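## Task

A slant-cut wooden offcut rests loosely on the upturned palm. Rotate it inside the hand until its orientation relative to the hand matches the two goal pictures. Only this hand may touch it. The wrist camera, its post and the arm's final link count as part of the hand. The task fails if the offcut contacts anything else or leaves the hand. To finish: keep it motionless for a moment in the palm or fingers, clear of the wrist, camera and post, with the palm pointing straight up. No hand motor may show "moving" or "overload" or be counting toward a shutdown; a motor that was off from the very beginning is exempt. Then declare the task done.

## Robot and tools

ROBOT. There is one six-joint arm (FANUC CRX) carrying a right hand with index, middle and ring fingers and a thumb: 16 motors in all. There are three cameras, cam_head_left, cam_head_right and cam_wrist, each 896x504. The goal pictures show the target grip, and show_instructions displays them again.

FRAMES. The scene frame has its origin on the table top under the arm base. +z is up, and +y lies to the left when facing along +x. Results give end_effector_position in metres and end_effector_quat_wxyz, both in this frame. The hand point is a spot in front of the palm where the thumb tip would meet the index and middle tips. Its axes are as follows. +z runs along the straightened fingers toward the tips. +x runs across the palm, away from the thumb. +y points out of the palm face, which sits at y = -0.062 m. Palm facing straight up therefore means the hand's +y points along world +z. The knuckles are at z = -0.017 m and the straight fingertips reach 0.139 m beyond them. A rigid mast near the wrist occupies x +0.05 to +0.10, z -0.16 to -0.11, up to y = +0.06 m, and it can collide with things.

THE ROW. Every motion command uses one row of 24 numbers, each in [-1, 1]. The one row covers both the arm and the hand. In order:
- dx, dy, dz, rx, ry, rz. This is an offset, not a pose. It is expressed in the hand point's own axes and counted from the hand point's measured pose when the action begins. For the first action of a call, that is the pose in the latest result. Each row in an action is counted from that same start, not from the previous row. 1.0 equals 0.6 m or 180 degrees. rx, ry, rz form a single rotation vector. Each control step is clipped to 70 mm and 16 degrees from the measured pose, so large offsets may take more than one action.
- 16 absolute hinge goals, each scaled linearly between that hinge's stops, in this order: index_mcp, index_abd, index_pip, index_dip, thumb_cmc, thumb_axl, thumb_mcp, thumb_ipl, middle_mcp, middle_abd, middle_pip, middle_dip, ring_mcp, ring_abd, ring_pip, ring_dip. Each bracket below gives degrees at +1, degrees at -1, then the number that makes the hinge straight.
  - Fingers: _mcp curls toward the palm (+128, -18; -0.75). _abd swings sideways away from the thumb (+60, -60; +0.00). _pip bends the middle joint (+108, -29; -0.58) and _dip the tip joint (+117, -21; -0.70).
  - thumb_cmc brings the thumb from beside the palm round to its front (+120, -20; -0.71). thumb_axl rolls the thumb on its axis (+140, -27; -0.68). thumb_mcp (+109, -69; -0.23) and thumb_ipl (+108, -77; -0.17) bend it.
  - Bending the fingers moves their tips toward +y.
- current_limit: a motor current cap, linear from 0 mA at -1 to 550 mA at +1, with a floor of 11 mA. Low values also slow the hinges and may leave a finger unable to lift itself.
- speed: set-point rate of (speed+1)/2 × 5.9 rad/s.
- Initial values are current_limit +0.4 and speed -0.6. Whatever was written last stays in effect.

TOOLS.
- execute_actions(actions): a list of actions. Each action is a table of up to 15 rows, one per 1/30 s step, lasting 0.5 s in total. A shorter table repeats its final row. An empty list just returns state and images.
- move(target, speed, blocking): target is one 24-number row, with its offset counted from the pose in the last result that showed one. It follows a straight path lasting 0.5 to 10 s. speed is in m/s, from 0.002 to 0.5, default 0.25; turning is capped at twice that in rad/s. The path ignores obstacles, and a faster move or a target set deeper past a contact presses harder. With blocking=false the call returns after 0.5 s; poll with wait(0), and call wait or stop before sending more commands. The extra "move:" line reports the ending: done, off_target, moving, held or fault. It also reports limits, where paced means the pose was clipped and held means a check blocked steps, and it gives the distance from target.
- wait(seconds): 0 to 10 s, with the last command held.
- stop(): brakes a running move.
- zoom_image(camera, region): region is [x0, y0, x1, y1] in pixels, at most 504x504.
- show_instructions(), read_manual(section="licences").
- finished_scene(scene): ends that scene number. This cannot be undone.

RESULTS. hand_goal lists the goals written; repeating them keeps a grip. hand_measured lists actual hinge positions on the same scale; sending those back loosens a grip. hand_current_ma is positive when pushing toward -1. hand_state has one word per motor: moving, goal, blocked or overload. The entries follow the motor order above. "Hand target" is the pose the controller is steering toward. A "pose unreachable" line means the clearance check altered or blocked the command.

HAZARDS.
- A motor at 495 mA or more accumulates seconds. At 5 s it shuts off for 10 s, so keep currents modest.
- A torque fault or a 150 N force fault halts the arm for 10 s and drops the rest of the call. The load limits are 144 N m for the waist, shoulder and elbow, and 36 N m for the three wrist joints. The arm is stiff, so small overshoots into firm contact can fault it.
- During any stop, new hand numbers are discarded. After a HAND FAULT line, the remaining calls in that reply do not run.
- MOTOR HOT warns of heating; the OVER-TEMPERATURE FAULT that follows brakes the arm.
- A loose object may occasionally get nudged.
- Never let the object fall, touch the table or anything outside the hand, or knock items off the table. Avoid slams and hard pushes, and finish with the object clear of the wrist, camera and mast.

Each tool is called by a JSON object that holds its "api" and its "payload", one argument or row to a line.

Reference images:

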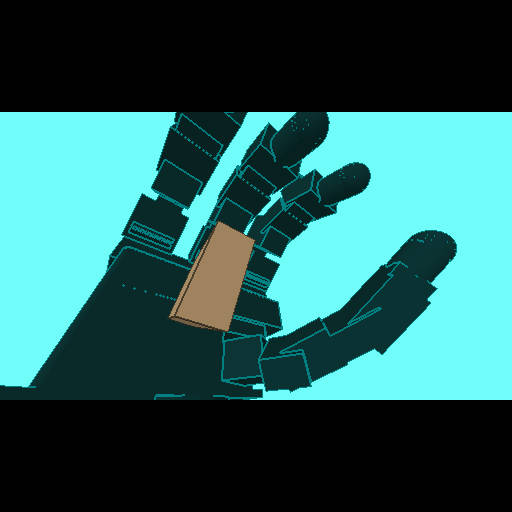

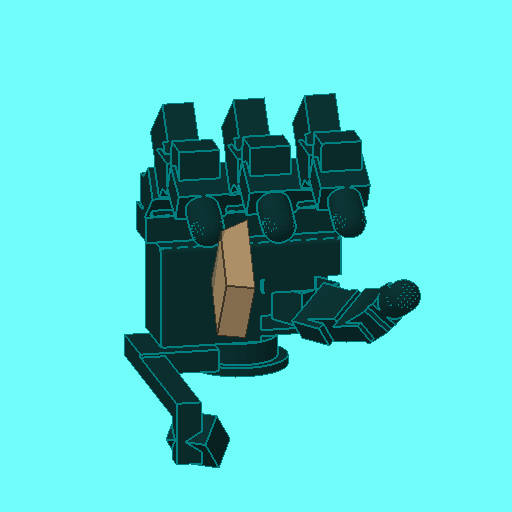

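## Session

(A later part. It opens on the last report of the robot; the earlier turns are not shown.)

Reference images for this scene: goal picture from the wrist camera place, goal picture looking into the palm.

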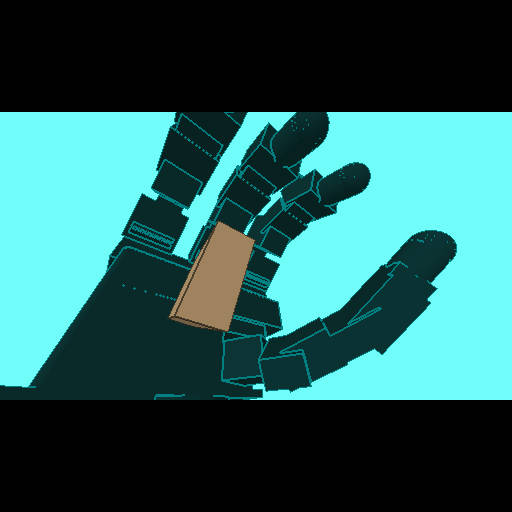

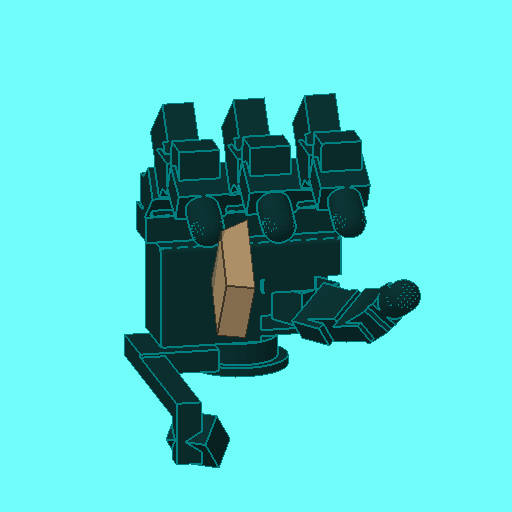

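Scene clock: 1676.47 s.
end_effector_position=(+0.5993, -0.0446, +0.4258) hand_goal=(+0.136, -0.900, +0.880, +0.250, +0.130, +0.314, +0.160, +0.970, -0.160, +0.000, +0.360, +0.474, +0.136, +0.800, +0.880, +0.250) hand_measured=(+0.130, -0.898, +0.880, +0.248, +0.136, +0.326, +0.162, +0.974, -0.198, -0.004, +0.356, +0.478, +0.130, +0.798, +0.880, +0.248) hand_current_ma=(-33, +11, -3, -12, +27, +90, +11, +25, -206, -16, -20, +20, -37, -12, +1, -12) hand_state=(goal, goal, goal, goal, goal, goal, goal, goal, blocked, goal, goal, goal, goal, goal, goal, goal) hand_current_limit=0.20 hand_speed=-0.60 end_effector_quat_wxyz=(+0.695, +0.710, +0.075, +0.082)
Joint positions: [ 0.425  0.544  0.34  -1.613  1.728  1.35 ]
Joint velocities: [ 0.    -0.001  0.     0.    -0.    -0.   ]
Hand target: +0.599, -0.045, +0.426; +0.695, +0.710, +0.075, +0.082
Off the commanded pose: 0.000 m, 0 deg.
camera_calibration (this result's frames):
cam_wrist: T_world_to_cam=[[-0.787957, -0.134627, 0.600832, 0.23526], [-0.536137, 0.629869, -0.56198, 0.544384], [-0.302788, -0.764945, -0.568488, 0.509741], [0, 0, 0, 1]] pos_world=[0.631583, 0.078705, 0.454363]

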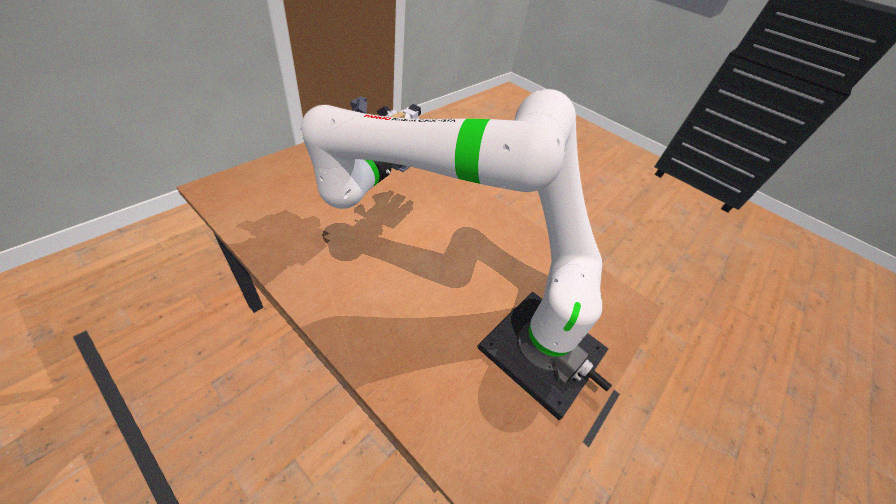

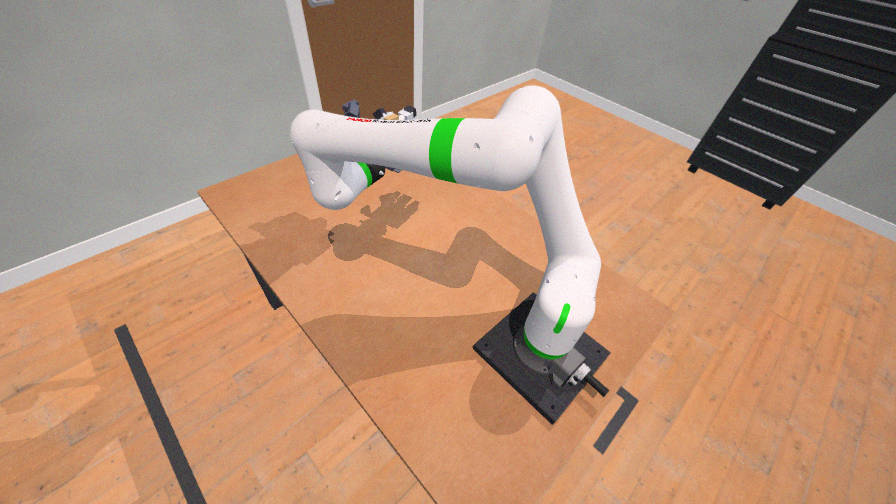

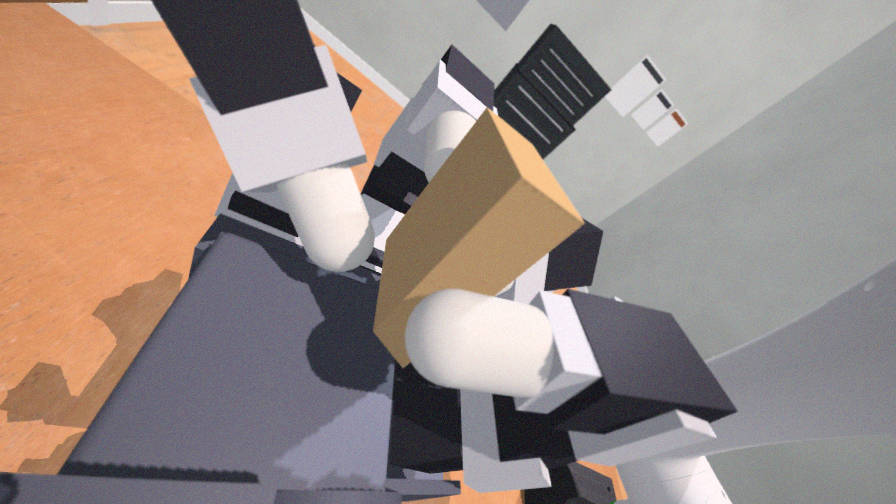

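{"api": "move", "payload": {
  "target": [0,0,0,0,0,0,0.137,-0.9,0.88,0.25,0.13,0.315,0.16,0.97,-0.125,0,0.29,0.445,0.137,0.8,0.88,0.25,0.2,-0.85]
}}

{"api": "move", "payload": {
  "target": [0,0,0,0,0,0,0.137,-0.9,0.88,0.25,0.13,0.315,0.16,0.97,-0.085,0,0.22,0.405,0.137,0.8,0.88,0.25,0.2,-0.85]
}}

Scene clock: 1713.00 s.
end_effector_position=(+0.5993, -0.0446, +0.4258) hand_goal=(+0.136, -0.900, +0.880, +0.250, +0.130, +0.314, +0.160, +0.970, -0.126, +0.000, +0.290, +0.444, +0.136, +0.800, +0.880, +0.250) hand_measured=(+0.130, -0.898, +0.880, +0.248, +0.136, +0.324, +0.162, +0.974, -0.160, -0.004, +0.290, +0.448, +0.130, +0.798, +0.880, +0.248) hand_current_ma=(-33, +10, -3, -12, +26, +67, +15, +25, -179, -15, +1, +23, -37, -12, +1, -12) hand_state=(goal, goal, goal, goal, goal, goal, goal, goal, blocked, goal, goal, goal, goal, goal, goal, goal) hand_current_limit=0.20 hand_speed=-0.85 end_effector_quat_wxyz=(+0.695, +0.710, +0.075, +0.082)
Joint positions: [ 0.425  0.544  0.34  -1.613  1.728  1.35 ]
Joint velocities: [-0.     0.     0.001  0.    -0.001  0.001]
Hand target: +0.599, -0.045, +0.426; +0.695, +0.710, +0.075, +0.082
Off the commanded pose: 0.000 m, 0 deg.
move: done
camera_calibration (this result's frames):
cam_wrist: T_world_to_cam=[[-0.787957, -0.134627, 0.600832, 0.23526], [-0.536137, 0.629869, -0.56198, 0.544384], [-0.302788, -0.764945, -0.568488, 0.509741], [0, 0, 0, 1]] pos_world=[0.631583, 0.078705, 0.454363]

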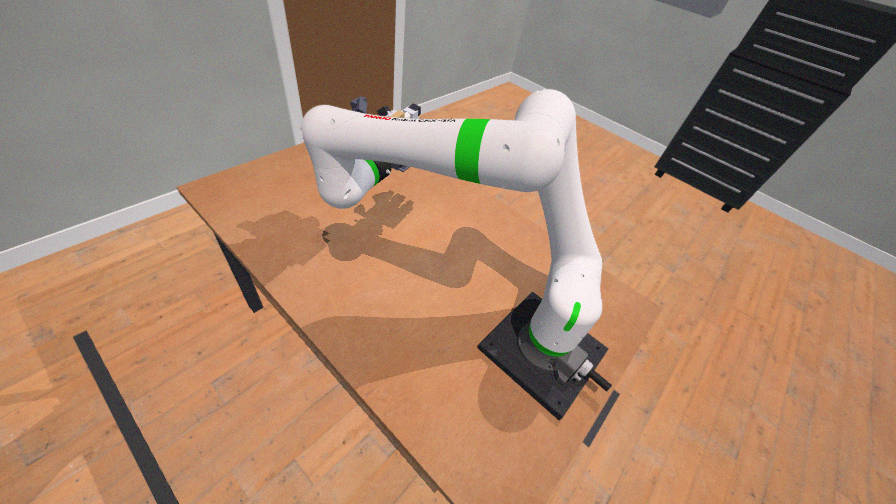

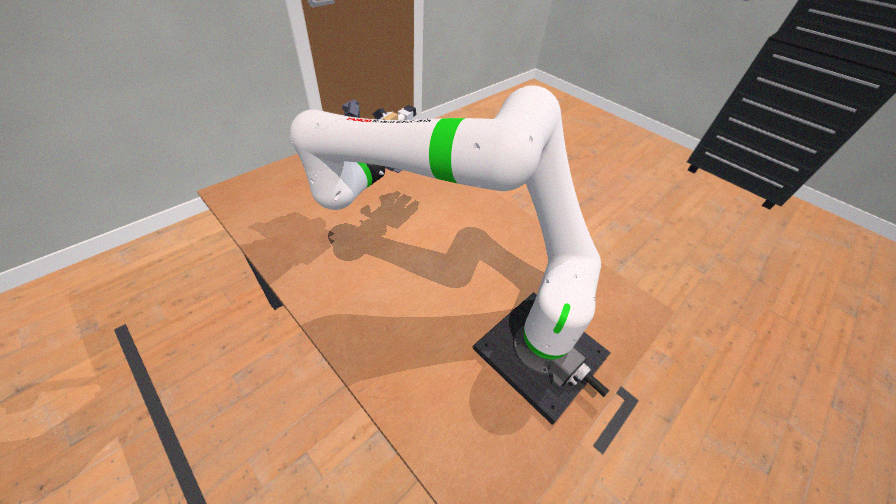

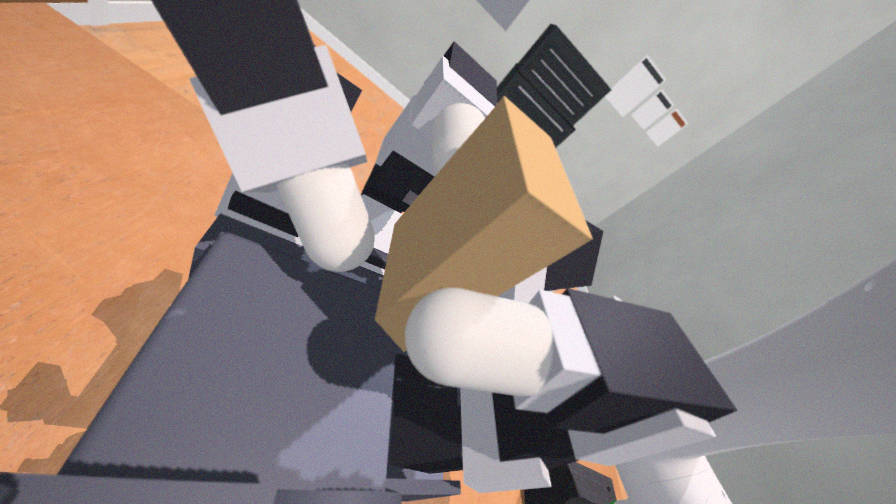

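Scene clock: 1713.50 s.
end_effector_position=(+0.5993, -0.0446, +0.4258) hand_goal=(+0.136, -0.900, +0.880, +0.250, +0.130, +0.314, +0.160, +0.970, -0.086, +0.000, +0.220, +0.404, +0.136, +0.800, +0.880, +0.250) hand_measured=(+0.130, -0.898, +0.880, +0.248, +0.132, +0.322, +0.162, +0.974, -0.116, -0.004, +0.222, +0.408, +0.130, +0.798, +0.880, +0.248) hand_current_ma=(-33, +10, -3, -12, +12, +50, +15, +25, -161, -15, +7, +26, -37, -12, +1, -12) hand_state=(goal, goal, goal, goal, goal, goal, goal, goal, blocked, goal, goal, goal, goal, goal, goal, goal) hand_current_limit=0.20 hand_speed=-0.85 end_effector_quat_wxyz=(+0.695, +0.710, +0.075, +0.082)
Joint positions: [ 0.425  0.544  0.34  -1.613  1.728  1.35 ]
Joint velocities: [-0.     0.002  0.001 -0.     0.     0.001]
Hand target: +0.599, -0.045, +0.426; +0.695, +0.710, +0.075, +0.082
Off the commanded pose: 0.000 m, 0 deg.
move: done
camera_calibration (this result's frames):
cam_wrist: T_world_to_cam=[[-0.787957, -0.134627, 0.600832, 0.23526], [-0.536137, 0.629869, -0.56198, 0.544384], [-0.302788, -0.764945, -0.568488, 0.509741], [0, 0, 0, 1]] pos_world=[0.631583, 0.0787051, 0.454363]

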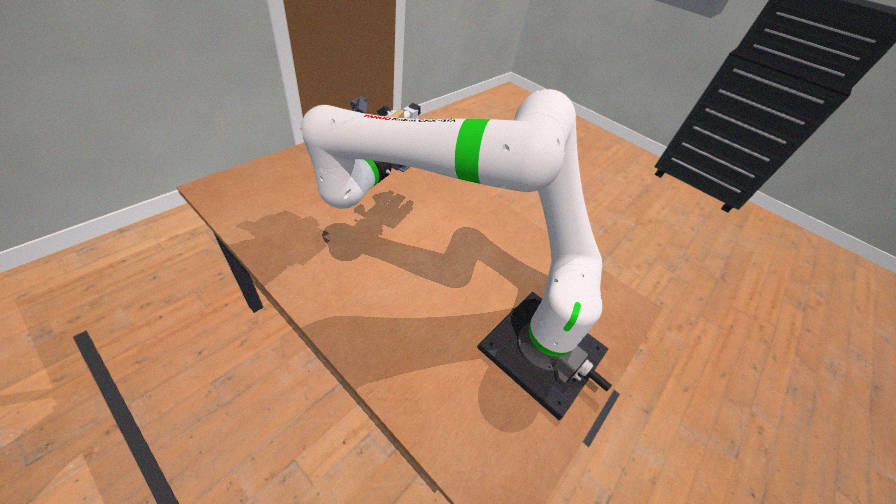

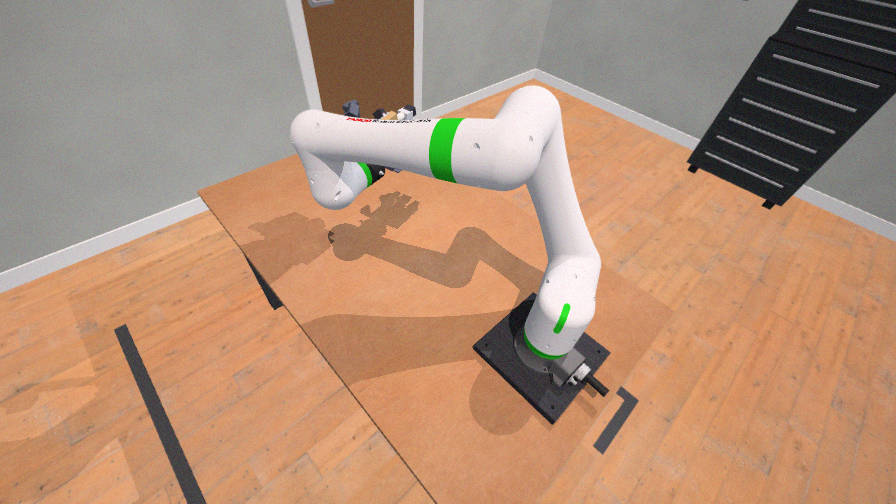

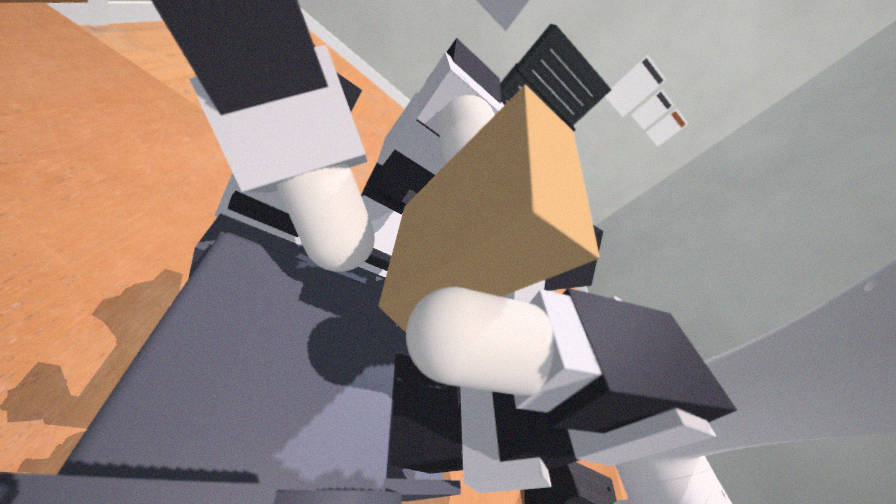

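Firming the squeeze slightly and measuring.

{"api": "move", "payload": {
  "target": [0,0,0,0,0,0,0.137,-0.9,0.88,0.25,0.13,0.305,0.16,0.97,-0.07,0,0.22,0.405,0.137,0.8,0.88,0.25,0.2,-0.85]
}}

{"api": "zoom_image", "payload": {
  "camera": "cam_wrist",
  "region": [350,60,650,360]
}}

Scene clock: 1722.63 s.
end_effector_position=(+0.5993, -0.0446, +0.4258) hand_goal=(+0.136, -0.900, +0.880, +0.250, +0.130, +0.304, +0.160, +0.970, -0.070, +0.000, +0.220, +0.404, +0.136, +0.800, +0.880, +0.250) hand_measured=(+0.130, -0.898, +0.880, +0.248, +0.132, +0.318, +0.162, +0.974, -0.114, -0.004, +0.218, +0.408, +0.130, +0.798, +0.880, +0.248) hand_current_ma=(-33, +10, -3, -12, +10, +94, +15, +25, -237, -15, -14, +17, -37, -12, +1, -12) hand_state=(goal, goal, goal, goal, goal, goal, goal, goal, blocked, goal, goal, goal, goal, goal, goal, goal) hand_current_limit=0.20 hand_speed=-0.85 end_effector_quat_wxyz=(+0.695, +0.710, +0.075, +0.082)
Joint positions: [ 0.425  0.544  0.34  -1.613  1.728  1.35 ]
Joint velocities: [ 0.    -0.    -0.     0.002  0.001  0.001]
Hand target: +0.599, -0.045, +0.426; +0.695, +0.710, +0.075, +0.082
Off the commanded pose: 0.000 m, 0 deg.
move: done
camera_calibration (this result's frames):
cam_wrist: T_world_to_cam=[[-0.787957, -0.134627, 0.600832, 0.23526], [-0.536137, 0.62987, -0.56198, 0.544384], [-0.302788, -0.764944, -0.568488, 0.509741], [0, 0, 0, 1]] pos_world=[0.631583, 0.078705, 0.454363]

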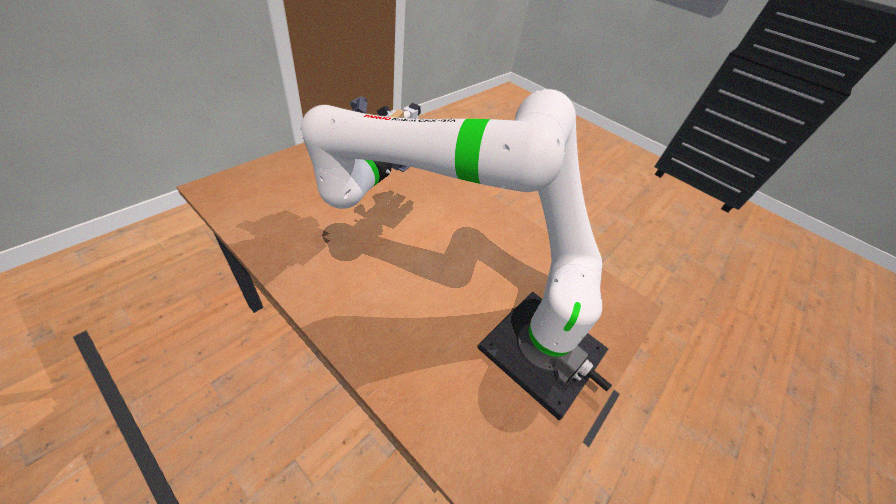

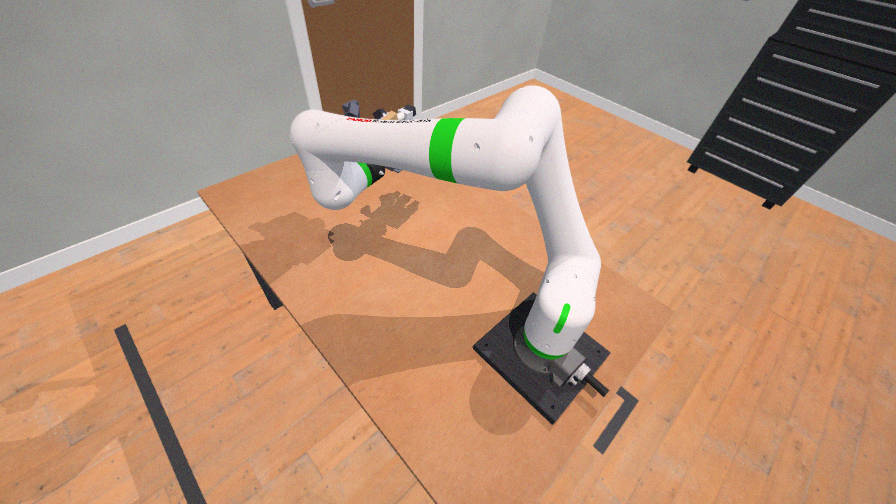

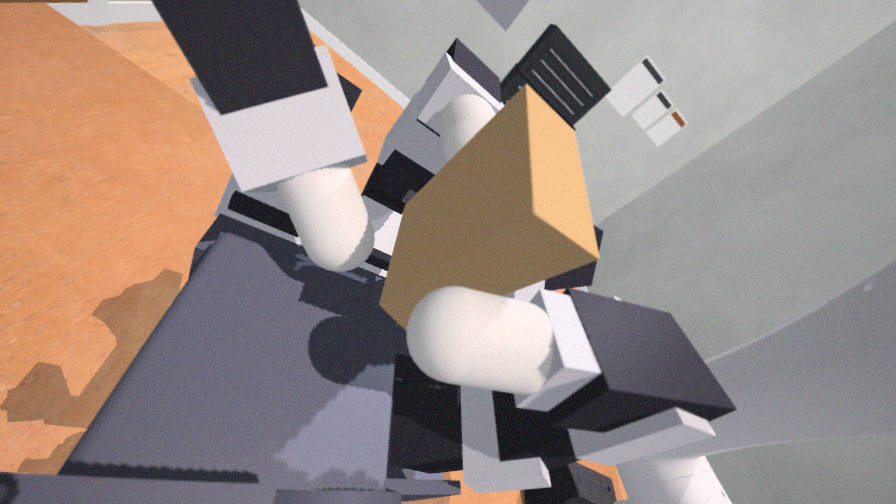

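Region (350, 60, 650, 360) of cam_wrist's 896x504 image, scaled by 1.680, with more detail than that image has.

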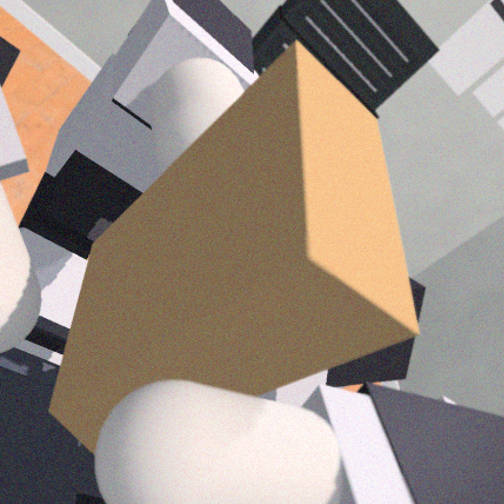

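{"api": "move", "payload": {
  "target": [0,0,0,0,0,0,0.137,-0.78,0.88,0.25,0.13,0.30,0.16,0.97,-0.025,0,0.15,0.365,0.137,0.8,0.88,0.25,0.2,-0.85]
}}

{"api": "zoom_image", "payload": {
  "camera": "cam_wrist",
  "region": [350,60,650,360]
}}

Scene clock: 1750.03 s.
end_effector_position=(+0.5993, -0.0446, +0.4258) hand_goal=(+0.136, -0.780, +0.880, +0.250, +0.130, +0.300, +0.160, +0.970, -0.026, +0.000, +0.150, +0.364, +0.136, +0.800, +0.880, +0.250) hand_measured=(+0.130, -0.784, +0.880, +0.248, +0.132, +0.312, +0.162, +0.974, -0.070, -0.002, +0.148, +0.366, +0.130, +0.798, +0.880, +0.248) hand_current_ma=(-33, -21, -3, -12, +8, +86, +15, +25, -235, -13, -17, +12, -37, -12, +1, -12) hand_state=(goal, goal, goal, goal, goal, goal, goal, goal, blocked, goal, goal, goal, goal, goal, goal, goal) hand_current_limit=0.20 hand_speed=-0.85 end_effector_quat_wxyz=(+0.695, +0.710, +0.075, +0.082)
Joint positions: [ 0.425  0.544  0.34  -1.613  1.728  1.35 ]
Joint velocities: [-0.     0.001  0.    -0.    -0.001  0.   ]
Hand target: +0.599, -0.045, +0.426; +0.695, +0.710, +0.075, +0.082
Off the commanded pose: 0.000 m, 0 deg.
move: done
camera_calibration (this result's frames):
cam_wrist: T_world_to_cam=[[-0.787957, -0.134626, 0.600832, 0.23526], [-0.536137, 0.62987, -0.56198, 0.544384], [-0.302789, -0.764944, -0.568488, 0.509741], [0, 0, 0, 1]] pos_world=[0.631583, 0.0787051, 0.454363]

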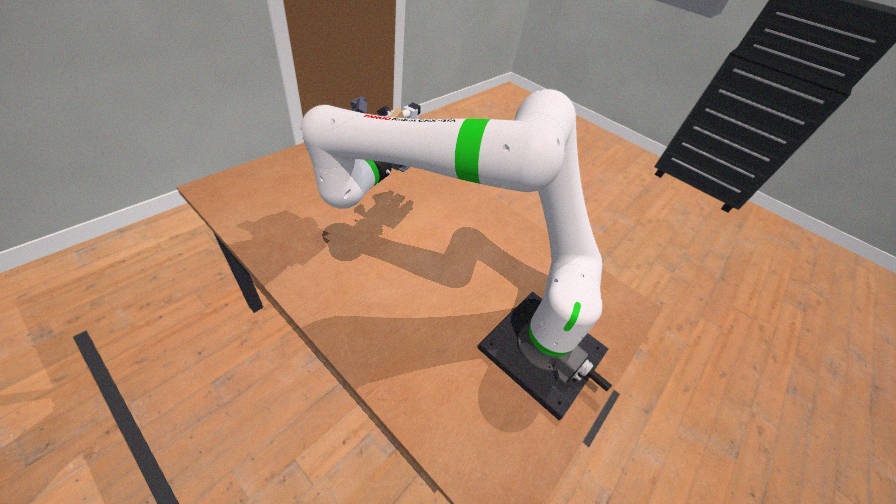

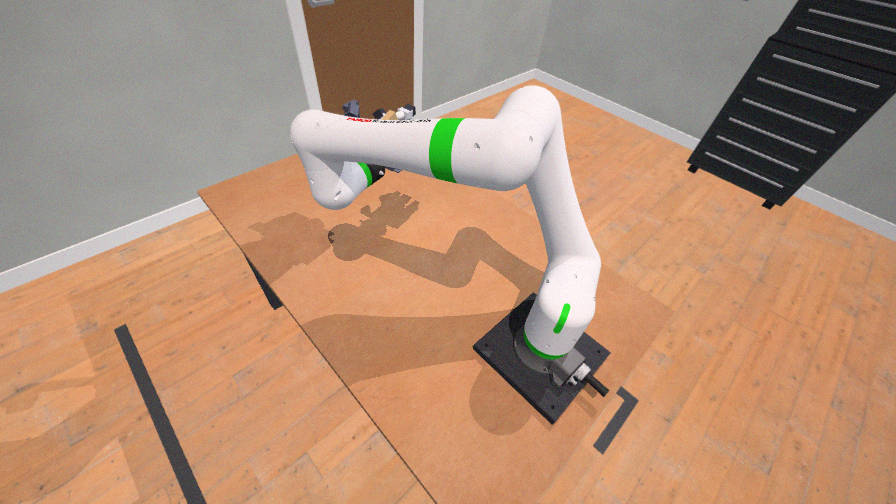

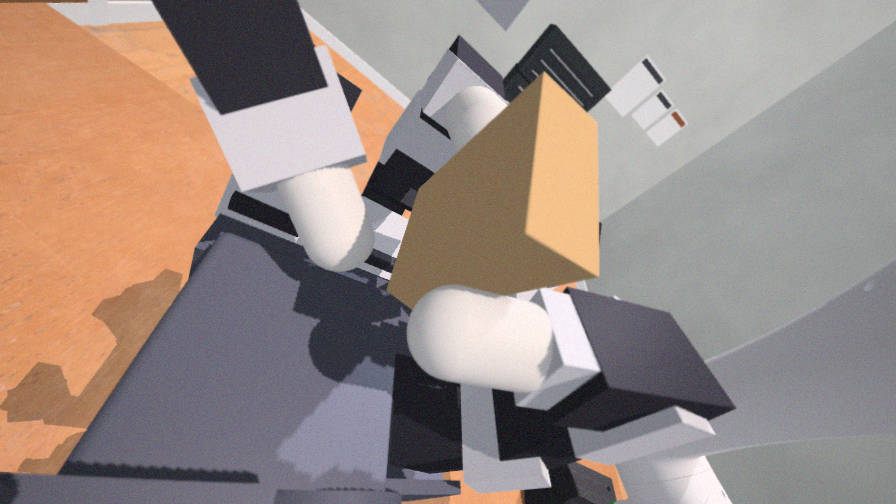

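Region (350, 60, 650, 360) of cam_wrist's 896x504 image, scaled by 1.680, with more detail than that image has.

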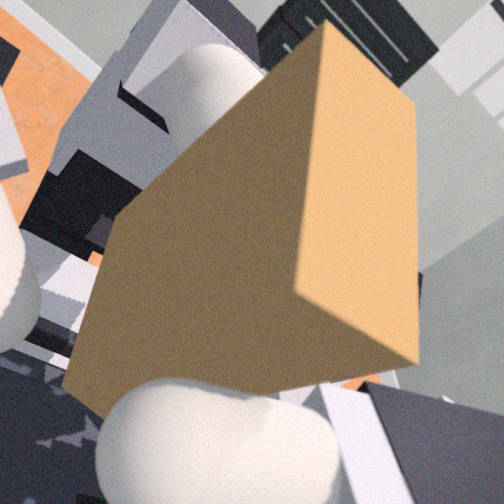

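{"api": "finished_scene", "payload": {
  "scene": 1
}}

The scene is finished: the task was done.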